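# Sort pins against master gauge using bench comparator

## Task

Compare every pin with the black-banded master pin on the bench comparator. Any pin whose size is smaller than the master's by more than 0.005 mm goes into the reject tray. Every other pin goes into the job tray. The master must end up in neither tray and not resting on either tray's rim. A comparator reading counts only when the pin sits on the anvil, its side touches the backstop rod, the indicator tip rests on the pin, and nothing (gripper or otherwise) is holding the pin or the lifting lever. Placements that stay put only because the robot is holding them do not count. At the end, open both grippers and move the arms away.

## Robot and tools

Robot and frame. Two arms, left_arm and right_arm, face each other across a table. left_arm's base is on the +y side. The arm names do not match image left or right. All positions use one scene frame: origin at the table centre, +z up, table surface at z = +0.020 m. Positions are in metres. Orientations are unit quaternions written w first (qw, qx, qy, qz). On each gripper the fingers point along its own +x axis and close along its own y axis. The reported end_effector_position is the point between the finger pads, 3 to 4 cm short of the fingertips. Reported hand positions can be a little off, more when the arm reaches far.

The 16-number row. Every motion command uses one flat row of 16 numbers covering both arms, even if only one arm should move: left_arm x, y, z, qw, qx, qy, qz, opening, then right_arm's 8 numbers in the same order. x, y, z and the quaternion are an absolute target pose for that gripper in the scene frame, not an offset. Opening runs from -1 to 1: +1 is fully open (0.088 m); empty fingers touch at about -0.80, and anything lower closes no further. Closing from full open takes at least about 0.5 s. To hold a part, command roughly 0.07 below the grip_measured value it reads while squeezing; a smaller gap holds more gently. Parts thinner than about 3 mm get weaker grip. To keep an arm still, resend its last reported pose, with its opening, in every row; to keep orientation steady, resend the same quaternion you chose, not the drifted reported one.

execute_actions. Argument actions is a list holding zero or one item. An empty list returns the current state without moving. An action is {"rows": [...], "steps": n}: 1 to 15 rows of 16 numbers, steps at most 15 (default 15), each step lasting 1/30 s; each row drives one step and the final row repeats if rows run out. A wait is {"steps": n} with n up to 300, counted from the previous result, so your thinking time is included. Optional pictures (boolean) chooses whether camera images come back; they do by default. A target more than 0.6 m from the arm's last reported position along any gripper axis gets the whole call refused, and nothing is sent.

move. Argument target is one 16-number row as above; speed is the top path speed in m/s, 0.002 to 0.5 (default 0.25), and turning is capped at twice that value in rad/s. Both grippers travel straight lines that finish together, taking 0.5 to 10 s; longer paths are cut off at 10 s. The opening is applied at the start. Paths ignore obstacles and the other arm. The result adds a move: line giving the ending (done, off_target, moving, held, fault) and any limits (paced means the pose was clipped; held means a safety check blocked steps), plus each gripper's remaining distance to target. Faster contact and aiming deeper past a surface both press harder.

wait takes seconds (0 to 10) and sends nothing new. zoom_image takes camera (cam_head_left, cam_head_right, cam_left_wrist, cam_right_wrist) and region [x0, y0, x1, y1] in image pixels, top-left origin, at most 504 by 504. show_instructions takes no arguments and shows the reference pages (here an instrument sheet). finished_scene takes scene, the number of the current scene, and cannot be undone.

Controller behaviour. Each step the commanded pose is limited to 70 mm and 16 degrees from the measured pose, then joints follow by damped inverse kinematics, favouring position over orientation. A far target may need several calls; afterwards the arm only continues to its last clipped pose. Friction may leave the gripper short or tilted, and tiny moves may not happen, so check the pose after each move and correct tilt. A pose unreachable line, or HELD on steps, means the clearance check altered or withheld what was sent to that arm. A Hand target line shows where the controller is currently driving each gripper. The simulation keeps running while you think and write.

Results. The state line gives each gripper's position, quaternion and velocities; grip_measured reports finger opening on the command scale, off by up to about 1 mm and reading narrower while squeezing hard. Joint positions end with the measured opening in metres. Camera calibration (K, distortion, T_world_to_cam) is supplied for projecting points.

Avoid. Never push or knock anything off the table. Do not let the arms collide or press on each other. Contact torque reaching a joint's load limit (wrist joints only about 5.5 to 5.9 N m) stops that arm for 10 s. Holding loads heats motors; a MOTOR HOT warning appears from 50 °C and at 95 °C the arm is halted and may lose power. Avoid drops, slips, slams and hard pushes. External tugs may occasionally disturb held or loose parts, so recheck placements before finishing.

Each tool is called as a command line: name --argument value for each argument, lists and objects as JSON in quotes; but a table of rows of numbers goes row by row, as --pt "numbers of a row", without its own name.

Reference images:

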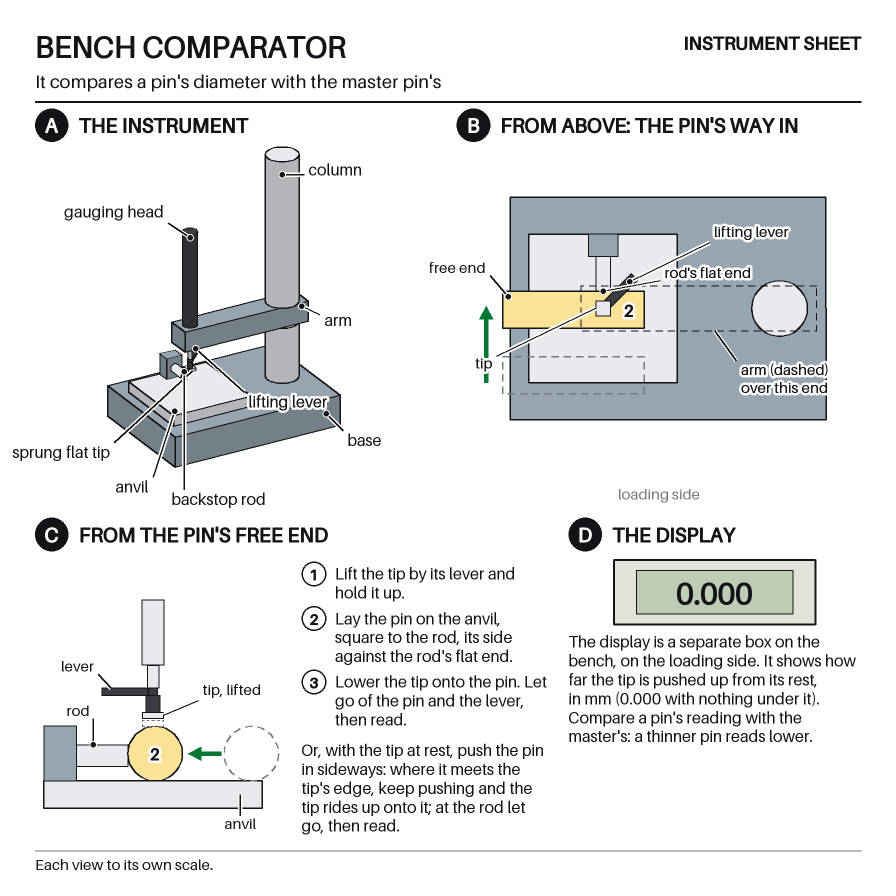

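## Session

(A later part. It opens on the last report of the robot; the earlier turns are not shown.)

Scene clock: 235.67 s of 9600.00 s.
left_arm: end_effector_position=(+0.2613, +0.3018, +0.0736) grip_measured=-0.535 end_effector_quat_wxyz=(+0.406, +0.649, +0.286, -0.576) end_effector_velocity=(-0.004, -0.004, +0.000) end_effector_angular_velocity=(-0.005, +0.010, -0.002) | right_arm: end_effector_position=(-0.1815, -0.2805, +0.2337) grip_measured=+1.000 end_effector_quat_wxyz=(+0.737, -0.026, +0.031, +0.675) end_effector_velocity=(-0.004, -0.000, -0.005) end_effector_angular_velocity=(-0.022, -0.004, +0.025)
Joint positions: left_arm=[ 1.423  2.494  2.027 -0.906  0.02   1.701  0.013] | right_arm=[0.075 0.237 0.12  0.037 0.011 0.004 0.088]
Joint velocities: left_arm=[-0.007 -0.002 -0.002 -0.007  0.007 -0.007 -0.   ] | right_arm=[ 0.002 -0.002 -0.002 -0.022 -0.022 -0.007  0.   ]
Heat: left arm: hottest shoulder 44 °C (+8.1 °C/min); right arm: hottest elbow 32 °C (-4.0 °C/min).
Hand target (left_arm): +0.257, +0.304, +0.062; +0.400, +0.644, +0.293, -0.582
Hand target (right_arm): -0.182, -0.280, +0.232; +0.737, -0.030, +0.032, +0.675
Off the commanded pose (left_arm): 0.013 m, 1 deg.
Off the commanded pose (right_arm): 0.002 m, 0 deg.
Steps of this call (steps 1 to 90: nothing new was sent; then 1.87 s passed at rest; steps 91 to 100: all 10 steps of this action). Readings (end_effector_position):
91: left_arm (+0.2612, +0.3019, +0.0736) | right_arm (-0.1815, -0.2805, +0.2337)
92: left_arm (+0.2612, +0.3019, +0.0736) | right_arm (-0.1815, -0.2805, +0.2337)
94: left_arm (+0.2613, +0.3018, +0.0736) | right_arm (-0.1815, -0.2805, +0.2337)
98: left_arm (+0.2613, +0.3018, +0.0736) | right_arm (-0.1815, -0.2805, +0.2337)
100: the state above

move --target '[0.2450, 0.3060, 0.125, 0.400, 0.644, 0.293, -0.582, -0.60, -0.1818, -0.2804, 0.232, 0.7366, -0.0295, 0.0322, 0.675, 1.0]' --speed 0.12

move --target '[0.0, 0.22, 0.105, 0.1579, 0.6893, 0.1579, -0.6893, -0.60, -0.1818, -0.2804, 0.232, 0.7366, -0.0295, 0.0322, 0.675, 1.0]' --speed 0.2

Scene clock: 254.00 s of 9600.00 s.
left_arm: end_effector_position=(+0.2420, +0.3086, +0.1140) grip_measured=-0.535 end_effector_quat_wxyz=(+0.393, +0.640, +0.300, -0.588) end_effector_velocity=(-0.003, +0.001, -0.001) end_effector_angular_velocity=(+0.011, +0.009, +0.006) | right_arm: end_effector_position=(-0.1815, -0.2805, +0.2337) grip_measured=+1.000 end_effector_quat_wxyz=(+0.737, -0.026, +0.031, +0.675) end_effector_velocity=(-0.001, -0.000, -0.002) end_effector_angular_velocity=(-0.008, -0.006, +0.005)
Joint positions: left_arm=[ 1.42   2.407  2.04  -1.054  0.02   1.699  0.013] | right_arm=[0.075 0.237 0.12  0.037 0.011 0.004 0.088]
Joint velocities: left_arm=[-0.002 -0.002 -0.007 -0.007 -0.007 -0.007 -0.   ] | right_arm=[-0.002 -0.002 -0.002 -0.007 -0.007 -0.007  0.   ]
Heat: left arm: hottest shoulder 46 °C (+6.0 °C/min); right arm: hottest elbow 32 °C (-1.0 °C/min).
Hand target (left_arm): +0.245, +0.306, +0.125; +0.400, +0.644, +0.293, -0.582
Hand target (right_arm): -0.182, -0.280, +0.232; +0.737, -0.029, +0.032, +0.675
Off the commanded pose (left_arm): 0.012 m, 1 deg.
Off the commanded pose (right_arm): 0.002 m, 0 deg.
After step 90, 14.47 s passed at rest.
move: off_target (left_arm)
camera_calibration (this result's frames):
cam_left_wrist: T_world_to_cam=[[-0.824252, 0.533638, -0.189312, 0.0668485], [0.462076, 0.82717, 0.319805, -0.371391], [0.327253, 0.176123, -0.928378, 0.043991], [0, 0, 0, 1]] pos_world=[0.212315, 0.263783, 0.172268]
cam_right_wrist: T_world_to_cam=[[0.998849, -0.047476, 0.006789, 0.179061], [-0.014753, -0.438864, -0.898433, 0.108867], [0.0456334, 0.897299, -0.439059, 0.441887], [0, 0, 0, 1]] pos_world=[-0.197414, -0.340226, 0.290609]

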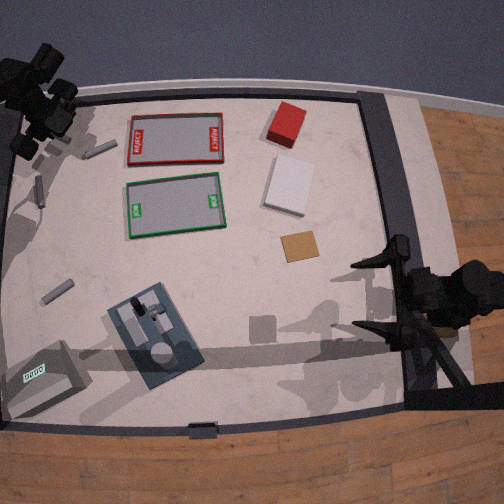

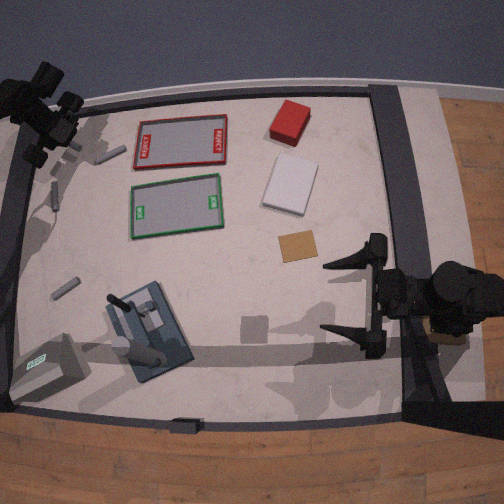

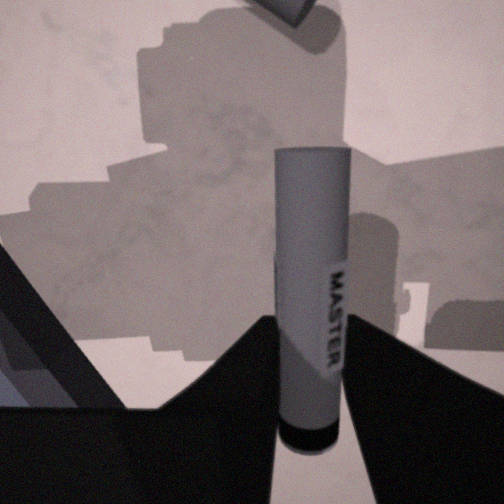

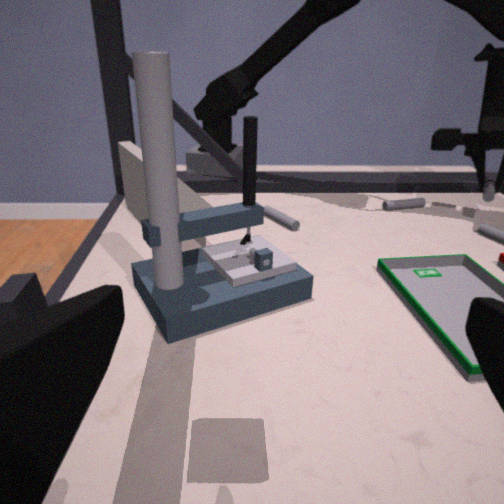

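Scene clock: 255.93 s of 9600.00 s.
left_arm: end_effector_position=(+0.0028, +0.2173, +0.1014) grip_measured=-0.534 end_effector_quat_wxyz=(+0.157, +0.689, +0.157, -0.690) end_effector_velocity=(-0.003, +0.004, +0.000) end_effector_angular_velocity=(+0.022, +0.007, +0.005) | right_arm: end_effector_position=(-0.1815, -0.2805, +0.2337) grip_measured=+1.000 end_effector_quat_wxyz=(+0.737, -0.026, +0.031, +0.675) end_effector_velocity=(-0.001, +0.000, -0.000) end_effector_angular_velocity=(+0.003, +0.008, +0.004)
Joint positions: left_arm=[ 0.897  2.023  1.363 -0.912  0.002  1.757  0.013] | right_arm=[0.075 0.237 0.12  0.037 0.011 0.004 0.088]
Joint velocities: left_arm=[-0.002 -0.002 -0.002 -0.022 -0.007 -0.007  0.   ] | right_arm=[-0.002  0.002 -0.002  0.007 -0.007  0.007  0.   ]
Heat: left arm: hottest shoulder 47 °C (+7.0 °C/min); right arm: hottest elbow 32 °C (-1.0 °C/min).
Hand target (left_arm): +0.001, +0.219, +0.104; +0.158, +0.689, +0.157, -0.689
Hand target (right_arm): -0.182, -0.280, +0.232; +0.737, -0.029, +0.032, +0.675
Off the commanded pose (left_arm): 0.005 m, 0 deg.
Off the commanded pose (right_arm): 0.002 m, 0 deg.
move: done
camera_calibration (this result's frames):
cam_left_wrist: T_world_to_cam=[[-0.405348, 0.91335, -0.0385359, -0.182923], [0.860995, 0.3956, 0.319669, -0.0886653], [0.307215, 0.096398, -0.946745, 0.145887], [0, 0, 0, 1]] pos_world=[-0.0426259, 0.188086, 0.159413]
cam_right_wrist: T_world_to_cam=[[0.998849, -0.047476, 0.006789, 0.179061], [-0.014753, -0.438864, -0.898433, 0.108867], [0.0456334, 0.897299, -0.439059, 0.441887], [0, 0, 0, 1]] pos_world=[-0.197414, -0.340226, 0.290609]

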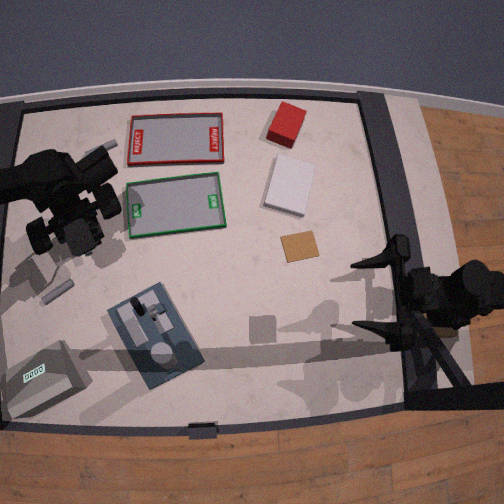

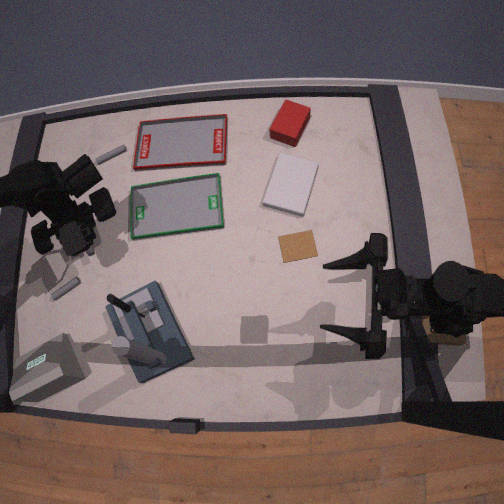

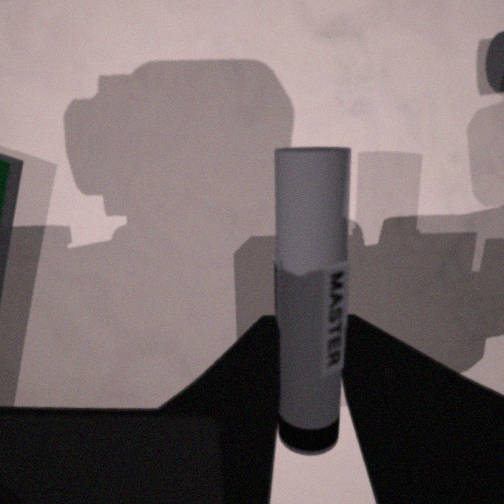

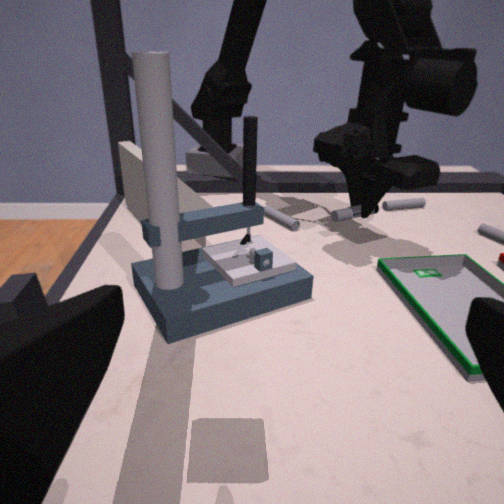

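move --target '[0.001, 0.219, 0.067, 0.1579, 0.6893, 0.1579, -0.6893, -0.60, -0.1818, -0.2804, 0.232, 0.7366, -0.0295, 0.0322, 0.675, 1.0]' --speed 0.05

Scene clock: 259.70 s of 9600.00 s.
left_arm: end_effector_position=(+0.0041, +0.2156, +0.0738) grip_measured=-0.534 end_effector_quat_wxyz=(+0.164, +0.691, +0.151, -0.687) end_effector_velocity=(-0.001, -0.002, +0.000) end_effector_angular_velocity=(-0.010, +0.002, +0.005) | right_arm: end_effector_position=(-0.1815, -0.2805, +0.2337) grip_measured=+1.000 end_effector_quat_wxyz=(+0.737, -0.026, +0.031, +0.675) end_effector_velocity=(-0.002, -0.000, +0.000) end_effector_angular_velocity=(-0.002, +0.008, +0.009)
Joint positions: left_arm=[ 0.897  2.062  1.3   -0.789  0.002  1.756  0.013] | right_arm=[0.075 0.237 0.12  0.037 0.011 0.004 0.088]
Joint velocities: left_arm=[-0.002 -0.002 -0.002  0.007  0.007 -0.007 -0.   ] | right_arm=[ 0.002 -0.002  0.002 -0.007 -0.007  0.007  0.   ]
Heat: left arm: hottest shoulder 47 °C (+6.0 °C/min); right arm: hottest elbow 33 °C (+0.0 °C/min).
Hand target (left_arm): +0.001, +0.219, +0.067; +0.158, +0.689, +0.158, -0.689
Hand target (right_arm): -0.182, -0.280, +0.232; +0.737, -0.029, +0.032, +0.675
Off the commanded pose (left_arm): 0.008 m, 1 deg.
Off the commanded pose (right_arm): 0.002 m, 0 deg.
move: done
camera_calibration (this result's frames):
cam_left_wrist: T_world_to_cam=[[-0.40509, 0.912371, -0.0590024, -0.180189], [0.856845, 0.401364, 0.323611, -0.0817527], [0.318935, 0.0805357, -0.944349, 0.122686], [0, 0, 0, 1]] pos_world=[-0.0420722, 0.187331, 0.131683]
cam_right_wrist: T_world_to_cam=[[0.998849, -0.047476, 0.006789, 0.179061], [-0.014753, -0.438864, -0.898433, 0.108867], [0.0456334, 0.897299, -0.439059, 0.441887], [0, 0, 0, 1]] pos_world=[-0.197414, -0.340226, 0.290609]

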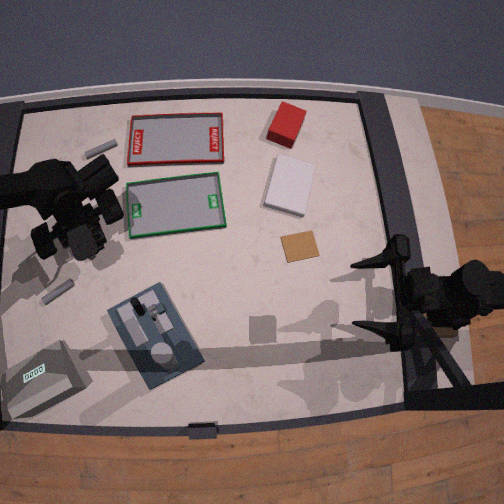

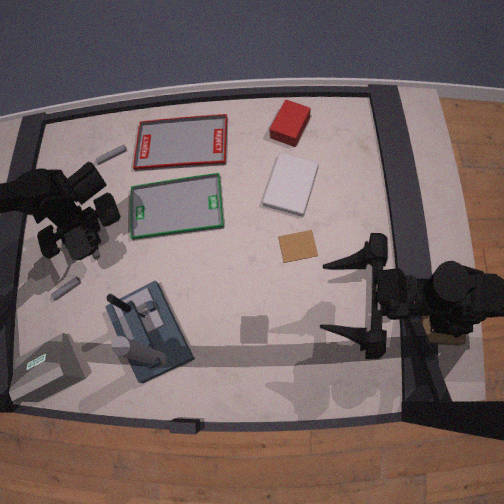

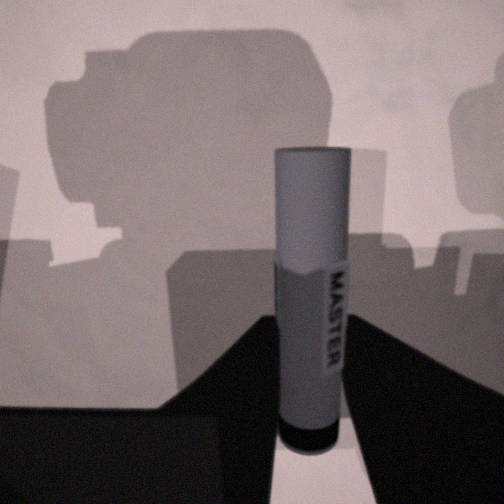

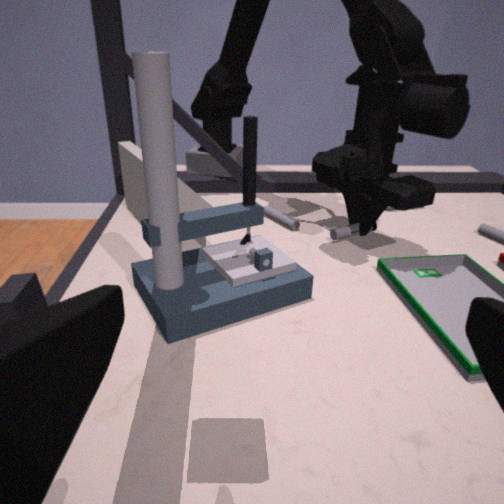

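zoom_image --camera "cam_right_wrist" --region '[300, 180, 420, 280]'

Region (300, 180, 420, 280) of cam_right_wrist's 504x504 image, scaled by 4.200, with more detail than that image has.

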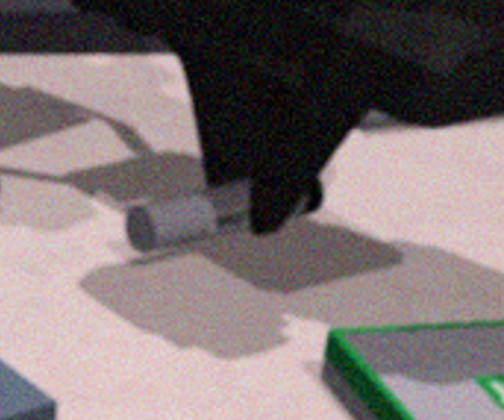

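move --target '[0.001, 0.219, 0.061, 0.1579, 0.6893, 0.1579, -0.6893, -0.60, -0.1818, -0.2804, 0.232, 0.7366, -0.0295, 0.0322, 0.675, 1.0]' --speed 0.03

Scene clock: 266.33 s of 9600.00 s.
left_arm: end_effector_position=(+0.0042, +0.2154, +0.0679) grip_measured=-0.534 end_effector_quat_wxyz=(+0.164, +0.692, +0.150, -0.687) end_effector_velocity=(-0.001, +0.005, -0.003) end_effector_angular_velocity=(+0.027, -0.007, +0.020) | right_arm: end_effector_position=(-0.1815, -0.2805, +0.2337) grip_measured=+1.000 end_effector_quat_wxyz=(+0.737, -0.026, +0.031, +0.675) end_effector_velocity=(+0.001, -0.001, -0.003) end_effector_angular_velocity=(-0.018, -0.005, +0.001)
Joint positions: left_arm=[ 0.897  2.073  1.291 -0.768  0.002  1.756  0.013] | right_arm=[0.075 0.237 0.12  0.037 0.011 0.004 0.088]
Joint velocities: left_arm=[-0.002  0.002 -0.007 -0.007 -0.022 -0.022 -0.   ] | right_arm=[-0.007 -0.002  0.002 -0.022 -0.007 -0.007  0.   ]
Heat: left arm: hottest shoulder 45 °C (+4.0 °C/min); right arm: hottest elbow 33 °C (+1.0 °C/min).
Hand target (left_arm): +0.001, +0.219, +0.061; +0.158, +0.689, +0.158, -0.689
Hand target (right_arm): -0.182, -0.280, +0.232; +0.737, -0.029, +0.032, +0.675
Off the commanded pose (left_arm): 0.008 m, 1 deg.
Off the commanded pose (right_arm): 0.002 m, 0 deg.
After step 90, 2.87 s passed at rest.
move: done
camera_calibration (this result's frames):
cam_left_wrist: T_world_to_cam=[[-0.405049, 0.912316, -0.0601181, -0.18027], [0.856625, 0.401662, 0.323822, -0.0799659], [0.319575, 0.0796653, -0.944206, 0.1173], [0, 0, 0, 1]] pos_world=[-0.0420039, 0.187238, 0.125813]
cam_right_wrist: T_world_to_cam=[[0.998849, -0.047476, 0.006789, 0.179061], [-0.014753, -0.438864, -0.898433, 0.108867], [0.0456334, 0.897299, -0.439059, 0.441887], [0, 0, 0, 1]] pos_world=[-0.197414, -0.340226, 0.290609]

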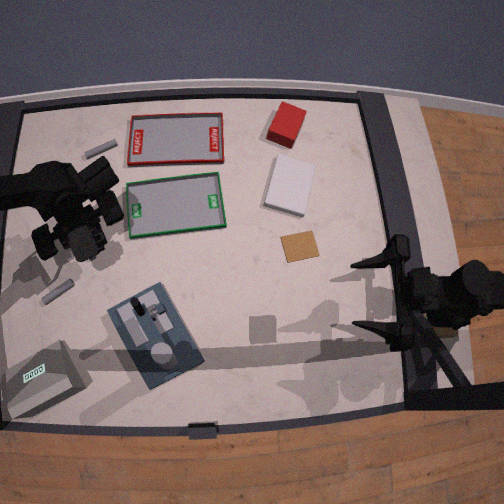

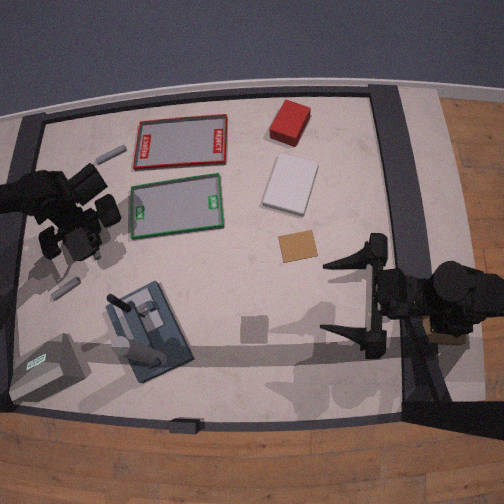

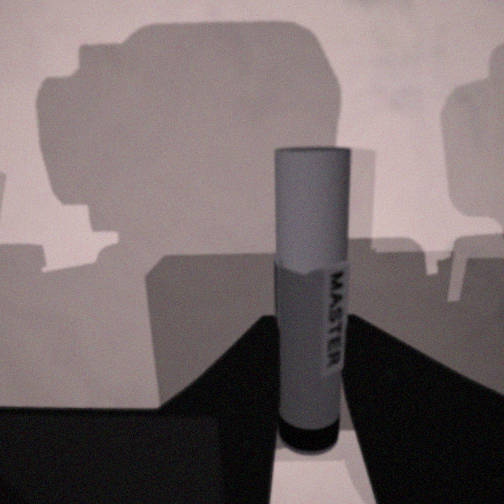

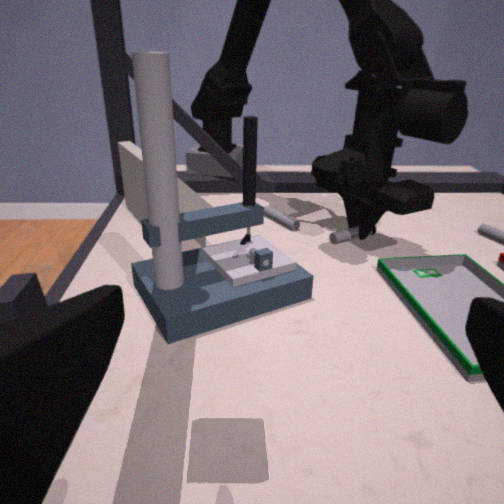

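move --target '[0.001, 0.219, 0.057, 0.1579, 0.6893, 0.1579, -0.6893, -0.60, -0.1818, -0.2804, 0.232, 0.7366, -0.0295, 0.0322, 0.675, 1.0]' --speed 0.03

Scene clock: 269.77 s of 9600.00 s.
left_arm: end_effector_position=(+0.0051, +0.2142, +0.0671) grip_measured=-0.534 end_effector_quat_wxyz=(+0.167, +0.693, +0.148, -0.686) end_effector_velocity=(+0.003, -0.003, +0.000) end_effector_angular_velocity=(-0.013, -0.019, +0.005) | right_arm: end_effector_position=(-0.1815, -0.2805, +0.2337) grip_measured=+1.000 end_effector_quat_wxyz=(+0.737, -0.026, +0.031, +0.675) end_effector_velocity=(-0.002, +0.000, +0.003) end_effector_angular_velocity=(+0.013, +0.008, +0.014)
Joint positions: left_arm=[ 0.897  2.074  1.288 -0.756  0.002  1.756  0.013] | right_arm=[0.075 0.237 0.12  0.037 0.011 0.004 0.088]
Joint velocities: left_arm=[-0.002 -0.002 -0.002  0.022 -0.007 -0.007 -0.   ] | right_arm=[-0.007 -0.002  0.002  0.007 -0.022  0.007  0.   ]
Heat: left arm: hottest shoulder 45 °C (+3.0 °C/min); right arm: hottest elbow 33 °C (+1.0 °C/min).
Hand target (left_arm): +0.001, +0.219, +0.057; +0.158, +0.689, +0.158, -0.689
Hand target (right_arm): -0.182, -0.280, +0.232; +0.737, -0.029, +0.032, +0.675
Off the commanded pose (left_arm): 0.012 m, 2 deg.
Off the commanded pose (right_arm): 0.002 m, 0 deg.
move: off_target (left_arm)
camera_calibration (this result's frames):
cam_left_wrist: T_world_to_cam=[[-0.404761, 0.911924, -0.0675543, -0.178296], [0.855158, 0.403657, 0.325218, -0.0804781], [0.323842, 0.0738657, -0.943223, 0.117471], [0, 0, 0, 1]] pos_world=[-0.041388, 0.186401, 0.12493]
cam_right_wrist: T_world_to_cam=[[0.998849, -0.047476, 0.006789, 0.179061], [-0.014753, -0.438864, -0.898433, 0.108867], [0.0456334, 0.897299, -0.439059, 0.441887], [0, 0, 0, 1]] pos_world=[-0.197414, -0.340226, 0.290609]

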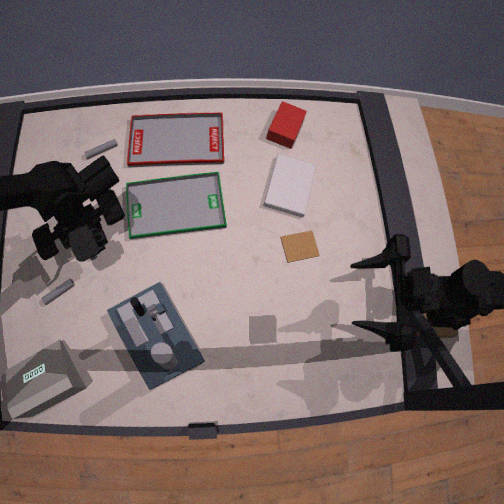

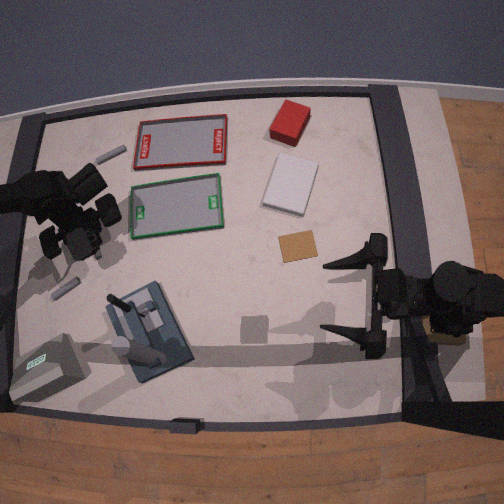

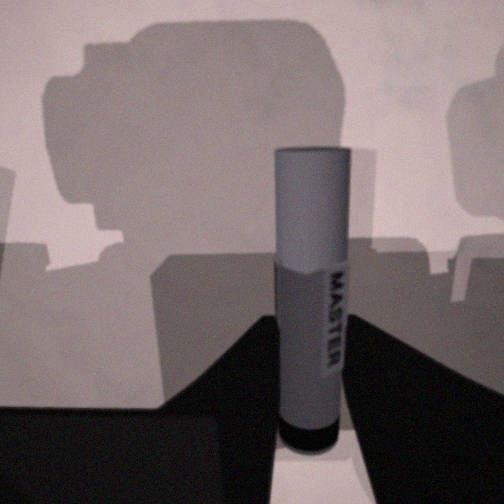

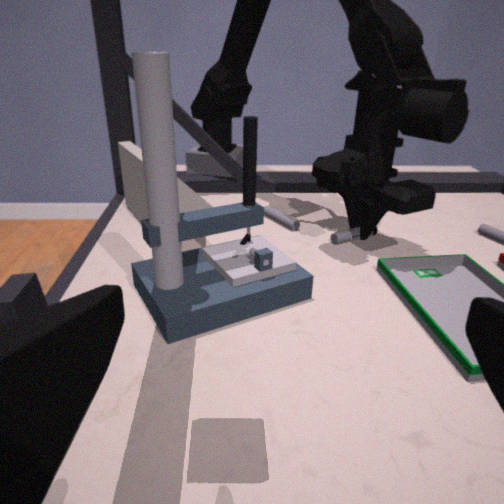

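execute_actions --actions '[{"rows": [[0.004, 0.2155, 0.066, 0.163, 0.691, 0.152, -0.687, -0.10, -0.1818, -0.2804, 0.232, 0.7366, -0.0295, 0.0322, 0.675, 1.0]], "steps": 12}]' --pictures false

move --target '[0.0398, 0.2310, 0.092, 0.2024, 0.4120, 0.0944, -0.8835, -0.10, -0.1818, -0.2804, 0.232, 0.7366, -0.0295, 0.0322, 0.675, 1.0]' --speed 0.2

Scene clock: 294.67 s of 9600.00 s.
left_arm: end_effector_position=(+0.0041, +0.2155, +0.0670) grip_measured=-0.115 end_effector_quat_wxyz=(+0.165, +0.692, +0.150, -0.687) end_effector_velocity=(+0.001, +0.003, +0.002) end_effector_angular_velocity=(+0.015, -0.016, +0.005) | right_arm: end_effector_position=(-0.1815, -0.2805, +0.2337) grip_measured=+1.000 end_effector_quat_wxyz=(+0.737, -0.026, +0.031, +0.675) end_effector_velocity=(-0.001, -0.000, -0.002) end_effector_angular_velocity=(-0.008, -0.006, +0.005)
Joint positions: left_arm=[ 0.897  2.074  1.288 -0.763  0.002  1.756  0.033] | right_arm=[0.075 0.237 0.12  0.037 0.011 0.004 0.088]
Joint velocities: left_arm=[-0.002 -0.007 -0.002 -0.007 -0.022 -0.007  0.006] | right_arm=[-0.002 -0.002 -0.002 -0.007 -0.007 -0.007  0.   ]
Heat: left arm: hottest shoulder 41 °C (-3.0 °C/min); right arm: hottest elbow 33 °C (+1.0 °C/min).
Hand target (left_arm): +0.004, +0.216, +0.066; +0.163, +0.691, +0.152, -0.687
Hand target (right_arm): -0.182, -0.280, +0.232; +0.737, -0.029, +0.032, +0.675
Off the commanded pose (left_arm): 0.001 m, 0 deg.
Off the commanded pose (right_arm): 0.002 m, 0 deg.
Steps of this call (steps 1 to 90: nothing new was sent; then 21.50 s passed at rest; steps 91 to 102: all 12 steps of this action). Readings (end_effector_position):
91: left_arm (+0.0050, +0.2143, +0.0670) | right_arm (-0.1815, -0.2805, +0.2337)
92: left_arm (+0.0050, +0.2143, +0.0670) | right_arm (-0.1815, -0.2805, +0.2337)
94: left_arm (+0.0047, +0.2147, +0.0670) | right_arm (-0.1815, -0.2805, +0.2337)
98: left_arm (+0.0043, +0.2153, +0.0670) | right_arm (-0.1815, -0.2805, +0.2337)
102: the state above

Scene clock: 297.07 s of 9600.00 s.
left_arm: end_effector_position=(+0.0385, +0.2317, +0.0958) grip_measured=-0.102 end_effector_quat_wxyz=(+0.202, +0.416, +0.093, -0.882) end_effector_velocity=(-0.002, +0.002, +0.002) end_effector_angular_velocity=(+0.017, +0.016, -0.011) | right_arm: end_effector_position=(-0.1815, -0.2805, +0.2337) grip_measured=+1.000 end_effector_quat_wxyz=(+0.737, -0.026, +0.031, +0.675) end_effector_velocity=(+0.002, -0.000, -0.002) end_effector_angular_velocity=(-0.008, -0.007, -0.009)
Joint positions: left_arm=[ 1.22   2.352  1.714 -1.312  0.591  2.196  0.034] | right_arm=[0.075 0.237 0.12  0.037 0.011 0.004 0.088]
Joint velocities: left_arm=[-0.002  0.007  0.017 -0.037 -0.007  0.007 -0.   ] | right_arm=[-0.002 -0.002 -0.002 -0.007  0.007 -0.007  0.   ]
Heat: left arm: hottest shoulder 41 °C (-3.0 °C/min); right arm: hottest elbow 33 °C (+1.0 °C/min).
Hand target (left_arm): +0.039, +0.232, +0.092; -0.201, -0.412, -0.095, +0.884
Hand target (right_arm): -0.182, -0.280, +0.232; +0.737, -0.029, +0.032, +0.675
Off the commanded pose (left_arm): 0.004 m, 1 deg.
Off the commanded pose (right_arm): 0.002 m, 0 deg.
move: done
camera_calibration (this result's frames):
cam_left_wrist: T_world_to_cam=[[-0.434973, 0.898841, -0.0537042, -0.175889], [0.850071, 0.390239, -0.353685, -0.0571066], [-0.296949, -0.199496, -0.933822, 0.218797], [0, 0, 0, 1]] pos_world=[0.0370093, 0.224031, 0.174674]
cam_right_wrist: T_world_to_cam=[[0.998849, -0.047476, 0.006789, 0.179061], [-0.014753, -0.438864, -0.898433, 0.108867], [0.0456334, 0.897299, -0.439059, 0.441887], [0, 0, 0, 1]] pos_world=[-0.197414, -0.340226, 0.290609]

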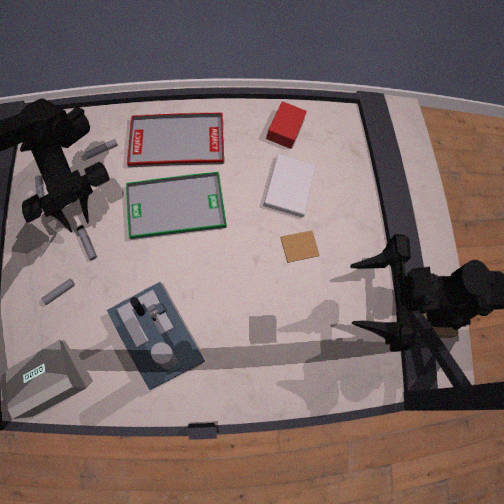

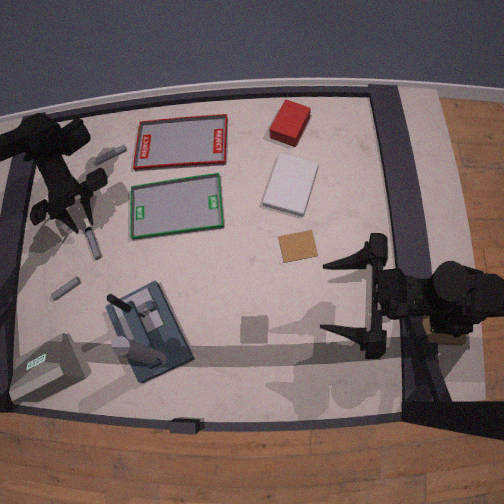

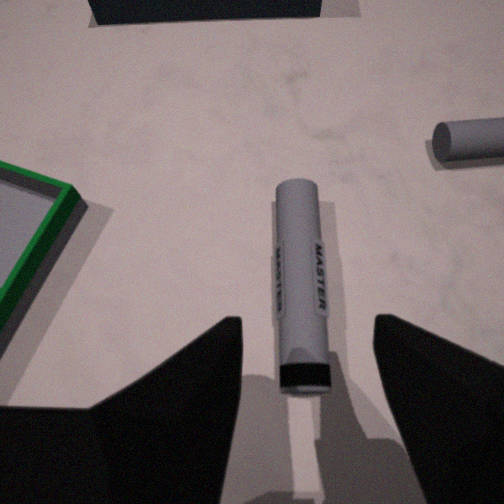

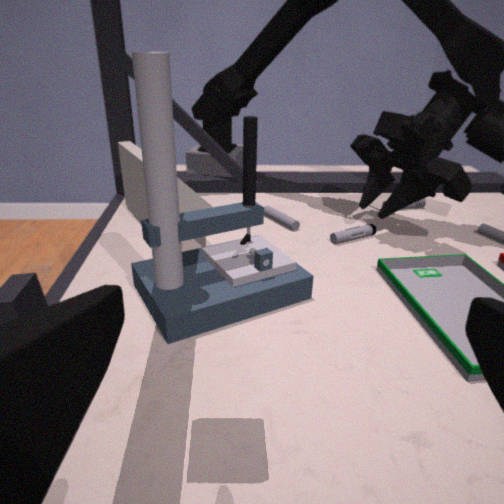

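move --target '[0.0385, 0.2335, 0.061, 0.2024, 0.4120, 0.0944, -0.8835, -0.10, -0.1818, -0.2804, 0.232, 0.7366, -0.0295, 0.0322, 0.675, 1.0]' --speed 0.06

Scene clock: 309.63 s of 9600.00 s.
left_arm: end_effector_position=(+0.0418, +0.2303, +0.0690) grip_measured=-0.102 end_effector_quat_wxyz=(+0.205, +0.420, +0.088, -0.880) end_effector_velocity=(-0.001, -0.004, -0.001) end_effector_angular_velocity=(-0.011, -0.008, +0.001) | right_arm: end_effector_position=(-0.1815, -0.2805, +0.2337) grip_measured=+1.000 end_effector_quat_wxyz=(+0.737, -0.026, +0.031, +0.675) end_effector_velocity=(-0.001, -0.000, -0.006) end_effector_angular_velocity=(-0.027, -0.005, +0.005)
Joint positions: left_arm=[ 1.223  2.4    1.689 -1.225  0.593  2.2    0.034] | right_arm=[0.075 0.237 0.12  0.037 0.011 0.004 0.088]
Joint velocities: left_arm=[-0.007 -0.002 -0.007  0.022  0.007 -0.007 -0.   ] | right_arm=[-0.002  0.002 -0.002 -0.022 -0.007 -0.007  0.   ]
Heat: left arm: hottest shoulder 41 °C (-5.0 °C/min); right arm: hottest elbow 33 °C (+1.0 °C/min).
Hand target (left_arm): +0.039, +0.233, +0.061; -0.202, -0.412, -0.094, +0.883
Hand target (right_arm): -0.182, -0.280, +0.232; +0.737, -0.029, +0.032, +0.675
Off the commanded pose (left_arm): 0.009 m, 1 deg.
Off the commanded pose (right_arm): 0.002 m, 0 deg.
After step 90, 8.63 s passed at rest.
move: off_target (left_arm)
camera_calibration (this result's frames):
cam_left_wrist: T_world_to_cam=[[-0.434987, 0.897886, -0.0677215, -0.173458], [0.853397, 0.387105, -0.349089, -0.0685714], [-0.287227, -0.209642, -0.934639, 0.196446], [0, 0, 0, 1]] pos_world=[0.039491, 0.223474, 0.147922]
cam_right_wrist: T_world_to_cam=[[0.998849, -0.047476, 0.006789, 0.179061], [-0.014753, -0.438864, -0.898433, 0.108867], [0.0456334, 0.897299, -0.439059, 0.441887], [0, 0, 0, 1]] pos_world=[-0.197414, -0.340226, 0.290609]

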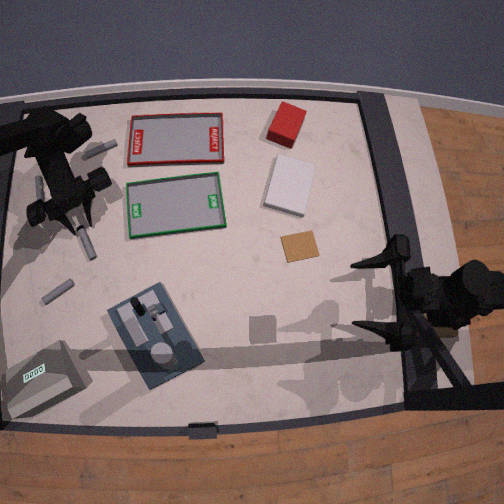

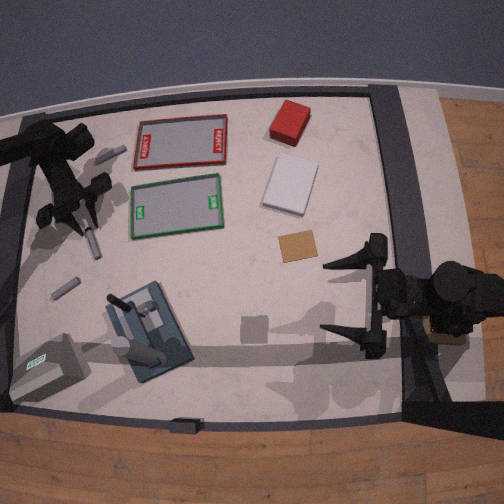

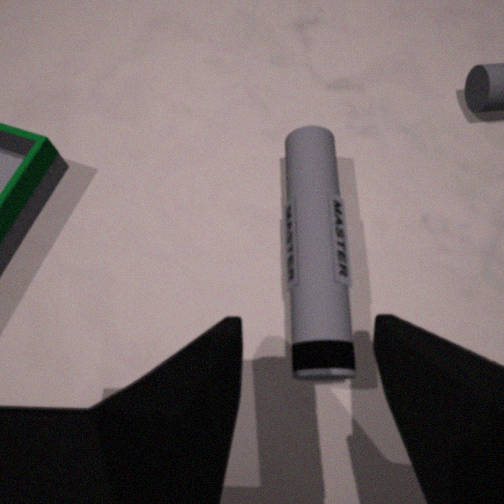

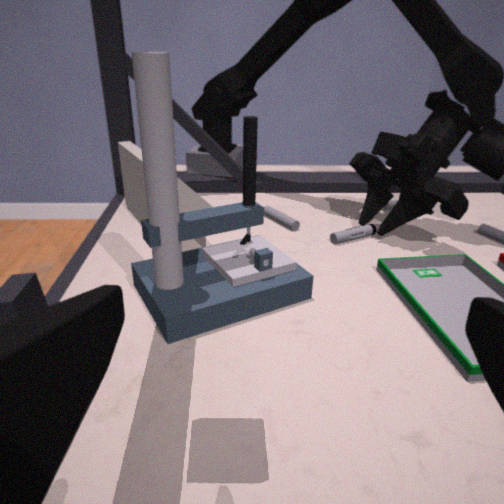

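move --target '[0.0315, 0.2341, 0.057, 0.2024, 0.4120, 0.0944, -0.8835, -0.10, -0.1818, -0.2804, 0.232, 0.7366, -0.0295, 0.0322, 0.675, 1.0]' --speed 0.04

Scene clock: 316.33 s of 9600.00 s.
left_arm: end_effector_position=(+0.0352, +0.2330, +0.0598) grip_measured=-0.102 end_effector_quat_wxyz=(+0.204, +0.416, +0.090, -0.882) end_effector_velocity=(-0.004, +0.000, +0.001) end_effector_angular_velocity=(+0.006, +0.016, +0.006) | right_arm: end_effector_position=(-0.1815, -0.2805, +0.2337) grip_measured=+1.000 end_effector_quat_wxyz=(+0.737, -0.026, +0.031, +0.675) end_effector_velocity=(-0.001, +0.000, +0.001) end_effector_angular_velocity=(+0.007, -0.007, +0.005)
Joint positions: left_arm=[ 1.219  2.4    1.644 -1.189  0.596  2.198  0.034] | right_arm=[0.075 0.237 0.12  0.037 0.011 0.004 0.088]
Joint velocities: left_arm=[-0.002 -0.002 -0.007 -0.007  0.007 -0.007 -0.   ] | right_arm=[-0.002 -0.002 -0.002  0.007 -0.007 -0.007  0.   ]
Heat: left arm: hottest shoulder 42 °C (-5.0 °C/min); right arm: hottest elbow 33 °C (+1.0 °C/min).
Hand target (left_arm): +0.032, +0.234, +0.057; -0.202, -0.412, -0.094, +0.883
Hand target (right_arm): -0.182, -0.280, +0.232; +0.737, -0.029, +0.032, +0.675
Off the commanded pose (left_arm): 0.005 m, 1 deg.
Off the commanded pose (right_arm): 0.002 m, 0 deg.
After step 90, 2.93 s passed at rest.
move: done
camera_calibration (this result's frames):
cam_left_wrist: T_world_to_cam=[[-0.434371, 0.898668, -0.0609745, -0.179944], [0.850932, 0.387215, -0.354935, -0.0668091], [-0.295359, -0.206059, -0.9329, 0.185847], [0, 0, 0, 1]] pos_world=[0.0335792, 0.225874, 0.138691]
cam_right_wrist: T_world_to_cam=[[0.998849, -0.047476, 0.006789, 0.179061], [-0.014753, -0.438864, -0.898433, 0.108867], [0.0456334, 0.897299, -0.439059, 0.441887], [0, 0, 0, 1]] pos_world=[-0.197414, -0.340226, 0.290609]

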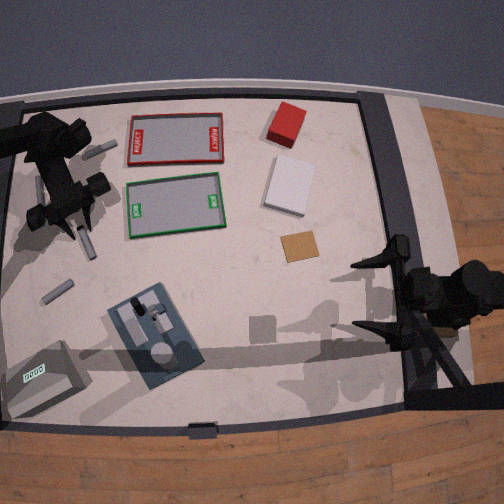

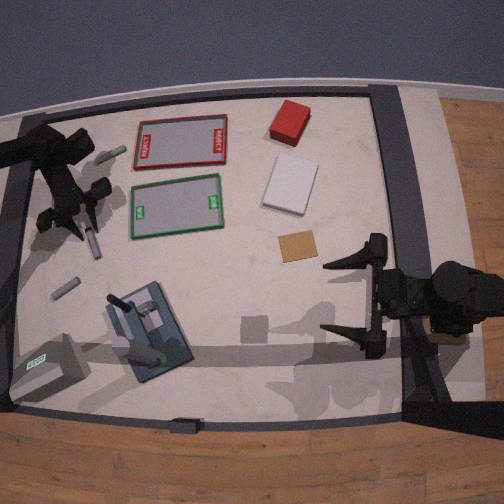

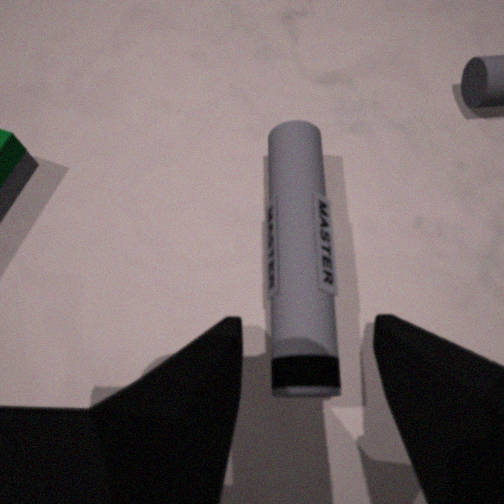

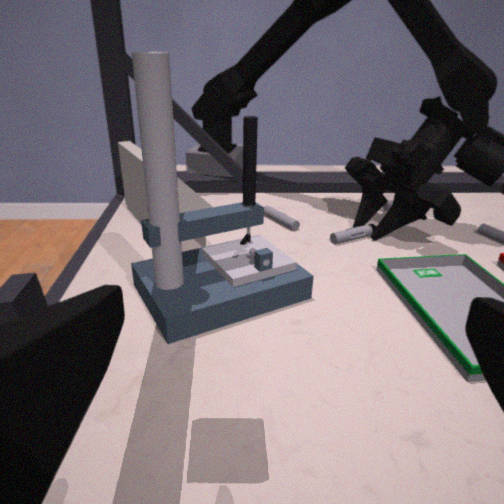

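execute_actions --actions '[]'

Scene clock: 336.47 s of 9600.00 s.
left_arm: end_effector_position=(+0.0352, +0.2329, +0.0597) grip_measured=-0.102 end_effector_quat_wxyz=(+0.204, +0.416, +0.090, -0.882) end_effector_velocity=(+0.000, +0.002, -0.000) end_effector_angular_velocity=(+0.022, -0.008, -0.005) | right_arm: end_effector_position=(-0.1815, -0.2805, +0.2337) grip_measured=+1.000 end_effector_quat_wxyz=(+0.737, -0.026, +0.031, +0.675) end_effector_velocity=(+0.001, -0.000, -0.001) end_effector_angular_velocity=(+0.002, -0.007, +0.001)
Joint positions: left_arm=[ 1.219  2.4    1.644 -1.188  0.596  2.198  0.034] | right_arm=[0.075 0.237 0.12  0.037 0.011 0.004 0.088]
Joint velocities: left_arm=[-0.002 -0.002  0.002 -0.007 -0.022 -0.007 -0.   ] | right_arm=[-0.007 -0.002 -0.007  0.007 -0.007 -0.007  0.   ]
Heat: left arm: hottest shoulder 45 °C (+2.0 °C/min); right arm: hottest elbow 34 °C (+1.0 °C/min).
Hand target (left_arm): +0.032, +0.234, +0.057; -0.202, -0.412, -0.094, +0.883
Hand target (right_arm): -0.182, -0.280, +0.232; +0.737, -0.029, +0.032, +0.675
Off the commanded pose (left_arm): 0.005 m, 1 deg.
Off the commanded pose (right_arm): 0.002 m, 0 deg.
Steps of this call (steps 1 to 90: nothing new was sent; then 17.13 s passed at rest). Readings (end_effector_position):
1: left_arm (+0.0352, +0.2329, +0.0598) | right_arm (-0.1815, -0.2805, +0.2337)
2: left_arm (+0.0352, +0.2329, +0.0598) | right_arm (-0.1815, -0.2805, +0.2337)
4: left_arm (+0.0352, +0.2329, +0.0597) | right_arm (-0.1815, -0.2805, +0.2337)
8: left_arm (+0.0352, +0.2329, +0.0597) | right_arm (-0.1815, -0.2805, +0.2337)
90: the state above
camera_calibration (this result's frames):
cam_left_wrist: T_world_to_cam=[[-0.434508, 0.89859, -0.0611463, -0.179922], [0.850805, 0.387231, -0.355222, -0.066755], [-0.295521, -0.20637, -0.93278, 0.185847], [0, 0, 0, 1]] pos_world=[0.0335397, 0.225879, 0.13864]
cam_right_wrist: T_world_to_cam=[[0.998849, -0.047476, 0.006789, 0.179061], [-0.014753, -0.438864, -0.898433, 0.108867], [0.0456334, 0.897299, -0.439059, 0.441887], [0, 0, 0, 1]] pos_world=[-0.197414, -0.340226, 0.290609]

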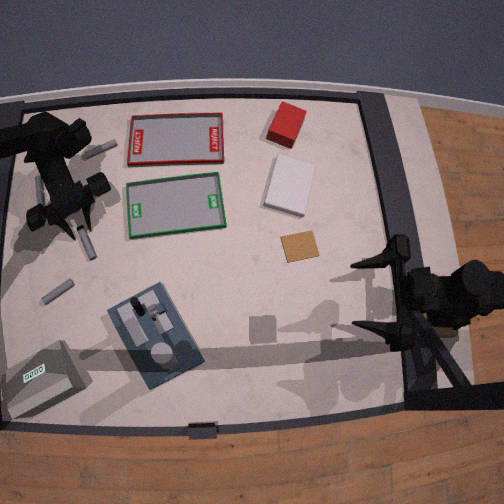

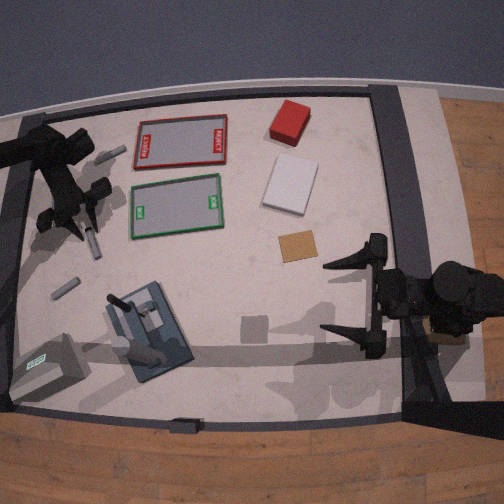

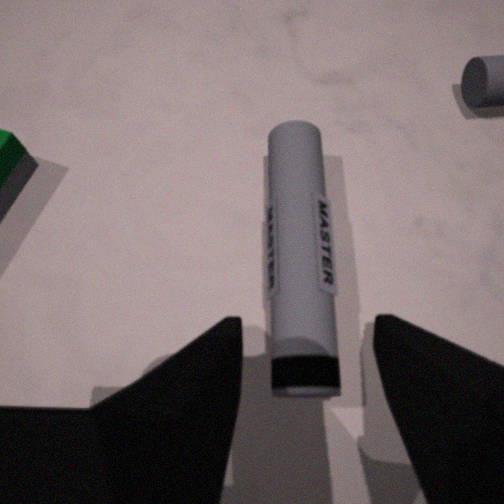

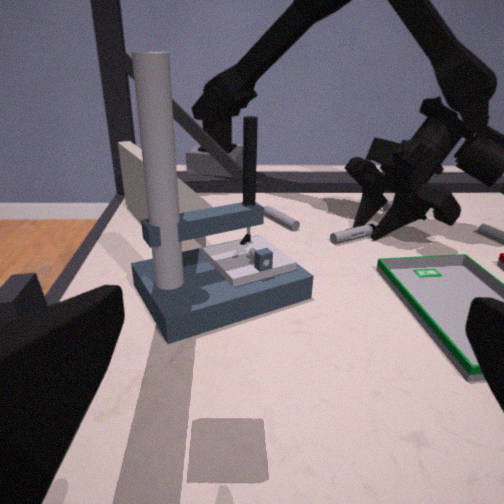

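move --target '[0.0315,0.2341,0.057, 0.2024,0.4120,0.0944,-0.8835, -0.60, -0.1818,-0.2804,0.232, 0.7366,-0.0295,0.0322,0.675, 1.0]' --speed 0.05

Scene clock: 343.50 s of 9600.00 s.
left_arm: end_effector_position=(+0.0351, +0.2329, +0.0598) grip_measured=-0.527 end_effector_quat_wxyz=(+0.204, +0.416, +0.090, -0.882) end_effector_velocity=(-0.000, +0.002, +0.000) end_effector_angular_velocity=(+0.014, +0.004, +0.005) | right_arm: end_effector_position=(-0.1815, -0.2805, +0.2337) grip_measured=+1.000 end_effector_quat_wxyz=(+0.737, -0.026, +0.031, +0.675) end_effector_velocity=(-0.003, -0.000, -0.000) end_effector_angular_velocity=(+0.006, -0.021, +0.021)
Joint positions: left_arm=[ 1.219  2.4    1.644 -1.188  0.596  2.198  0.013] | right_arm=[0.075 0.237 0.12  0.037 0.011 0.004 0.088]
Joint velocities: left_arm=[ 0.002 -0.002 -0.002 -0.007 -0.007 -0.007 -0.   ] | right_arm=[-0.002 -0.007 -0.007  0.007 -0.022 -0.022  0.   ]
Heat: left arm: hottest shoulder 45 °C (+3.0 °C/min); right arm: hottest elbow 34 °C (+1.0 °C/min).
Hand target (left_arm): +0.032, +0.234, +0.057; -0.202, -0.412, -0.094, +0.883
Hand target (right_arm): -0.182, -0.280, +0.232; +0.737, -0.029, +0.032, +0.675
Off the commanded pose (left_arm): 0.005 m, 1 deg.
Off the commanded pose (right_arm): 0.002 m, 0 deg.
After step 90, 3.33 s passed at rest.
move: done
camera_calibration (this result's frames):
cam_left_wrist: T_world_to_cam=[[-0.434646, 0.898512, -0.061318, -0.179853], [0.850679, 0.387246, -0.355508, -0.0666936], [-0.295683, -0.206682, -0.93266, 0.185932], [0, 0, 0, 1]] pos_world=[0.0335391, 0.225856, 0.138673]
cam_right_wrist: T_world_to_cam=[[0.998849, -0.047476, 0.006789, 0.179061], [-0.014753, -0.438864, -0.898433, 0.108867], [0.0456334, 0.897299, -0.439059, 0.441887], [0, 0, 0, 1]] pos_world=[-0.197414, -0.340226, 0.290609]

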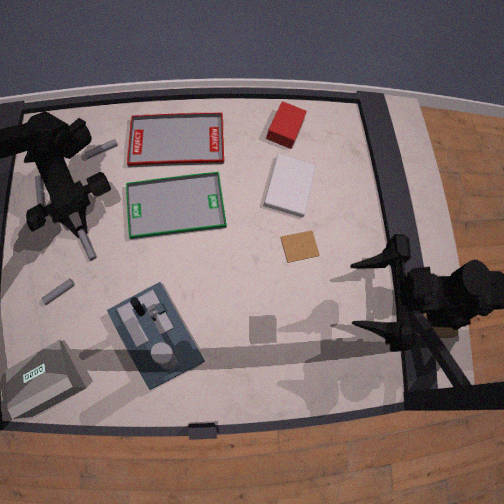

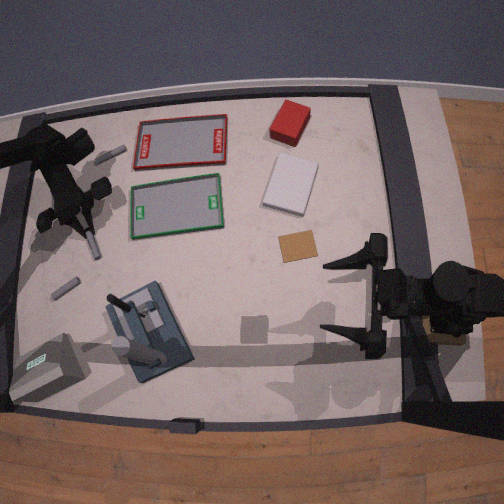

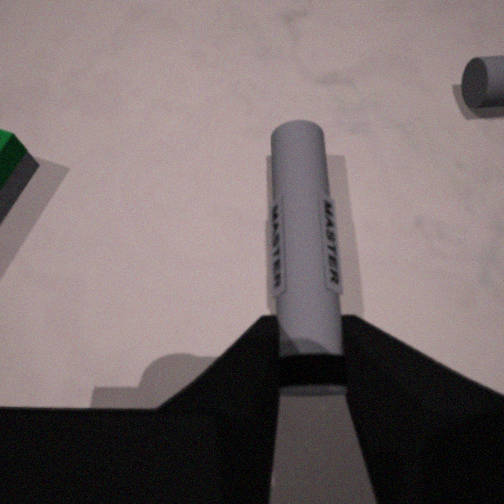

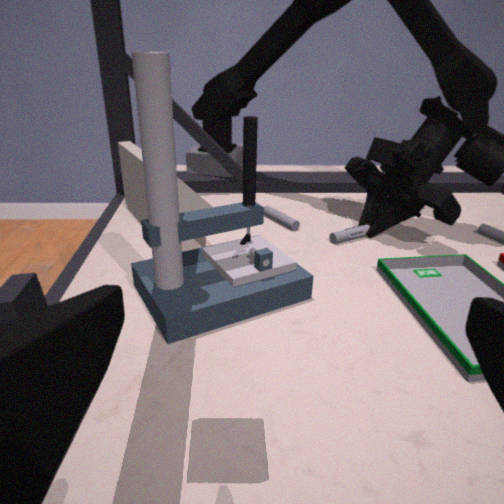

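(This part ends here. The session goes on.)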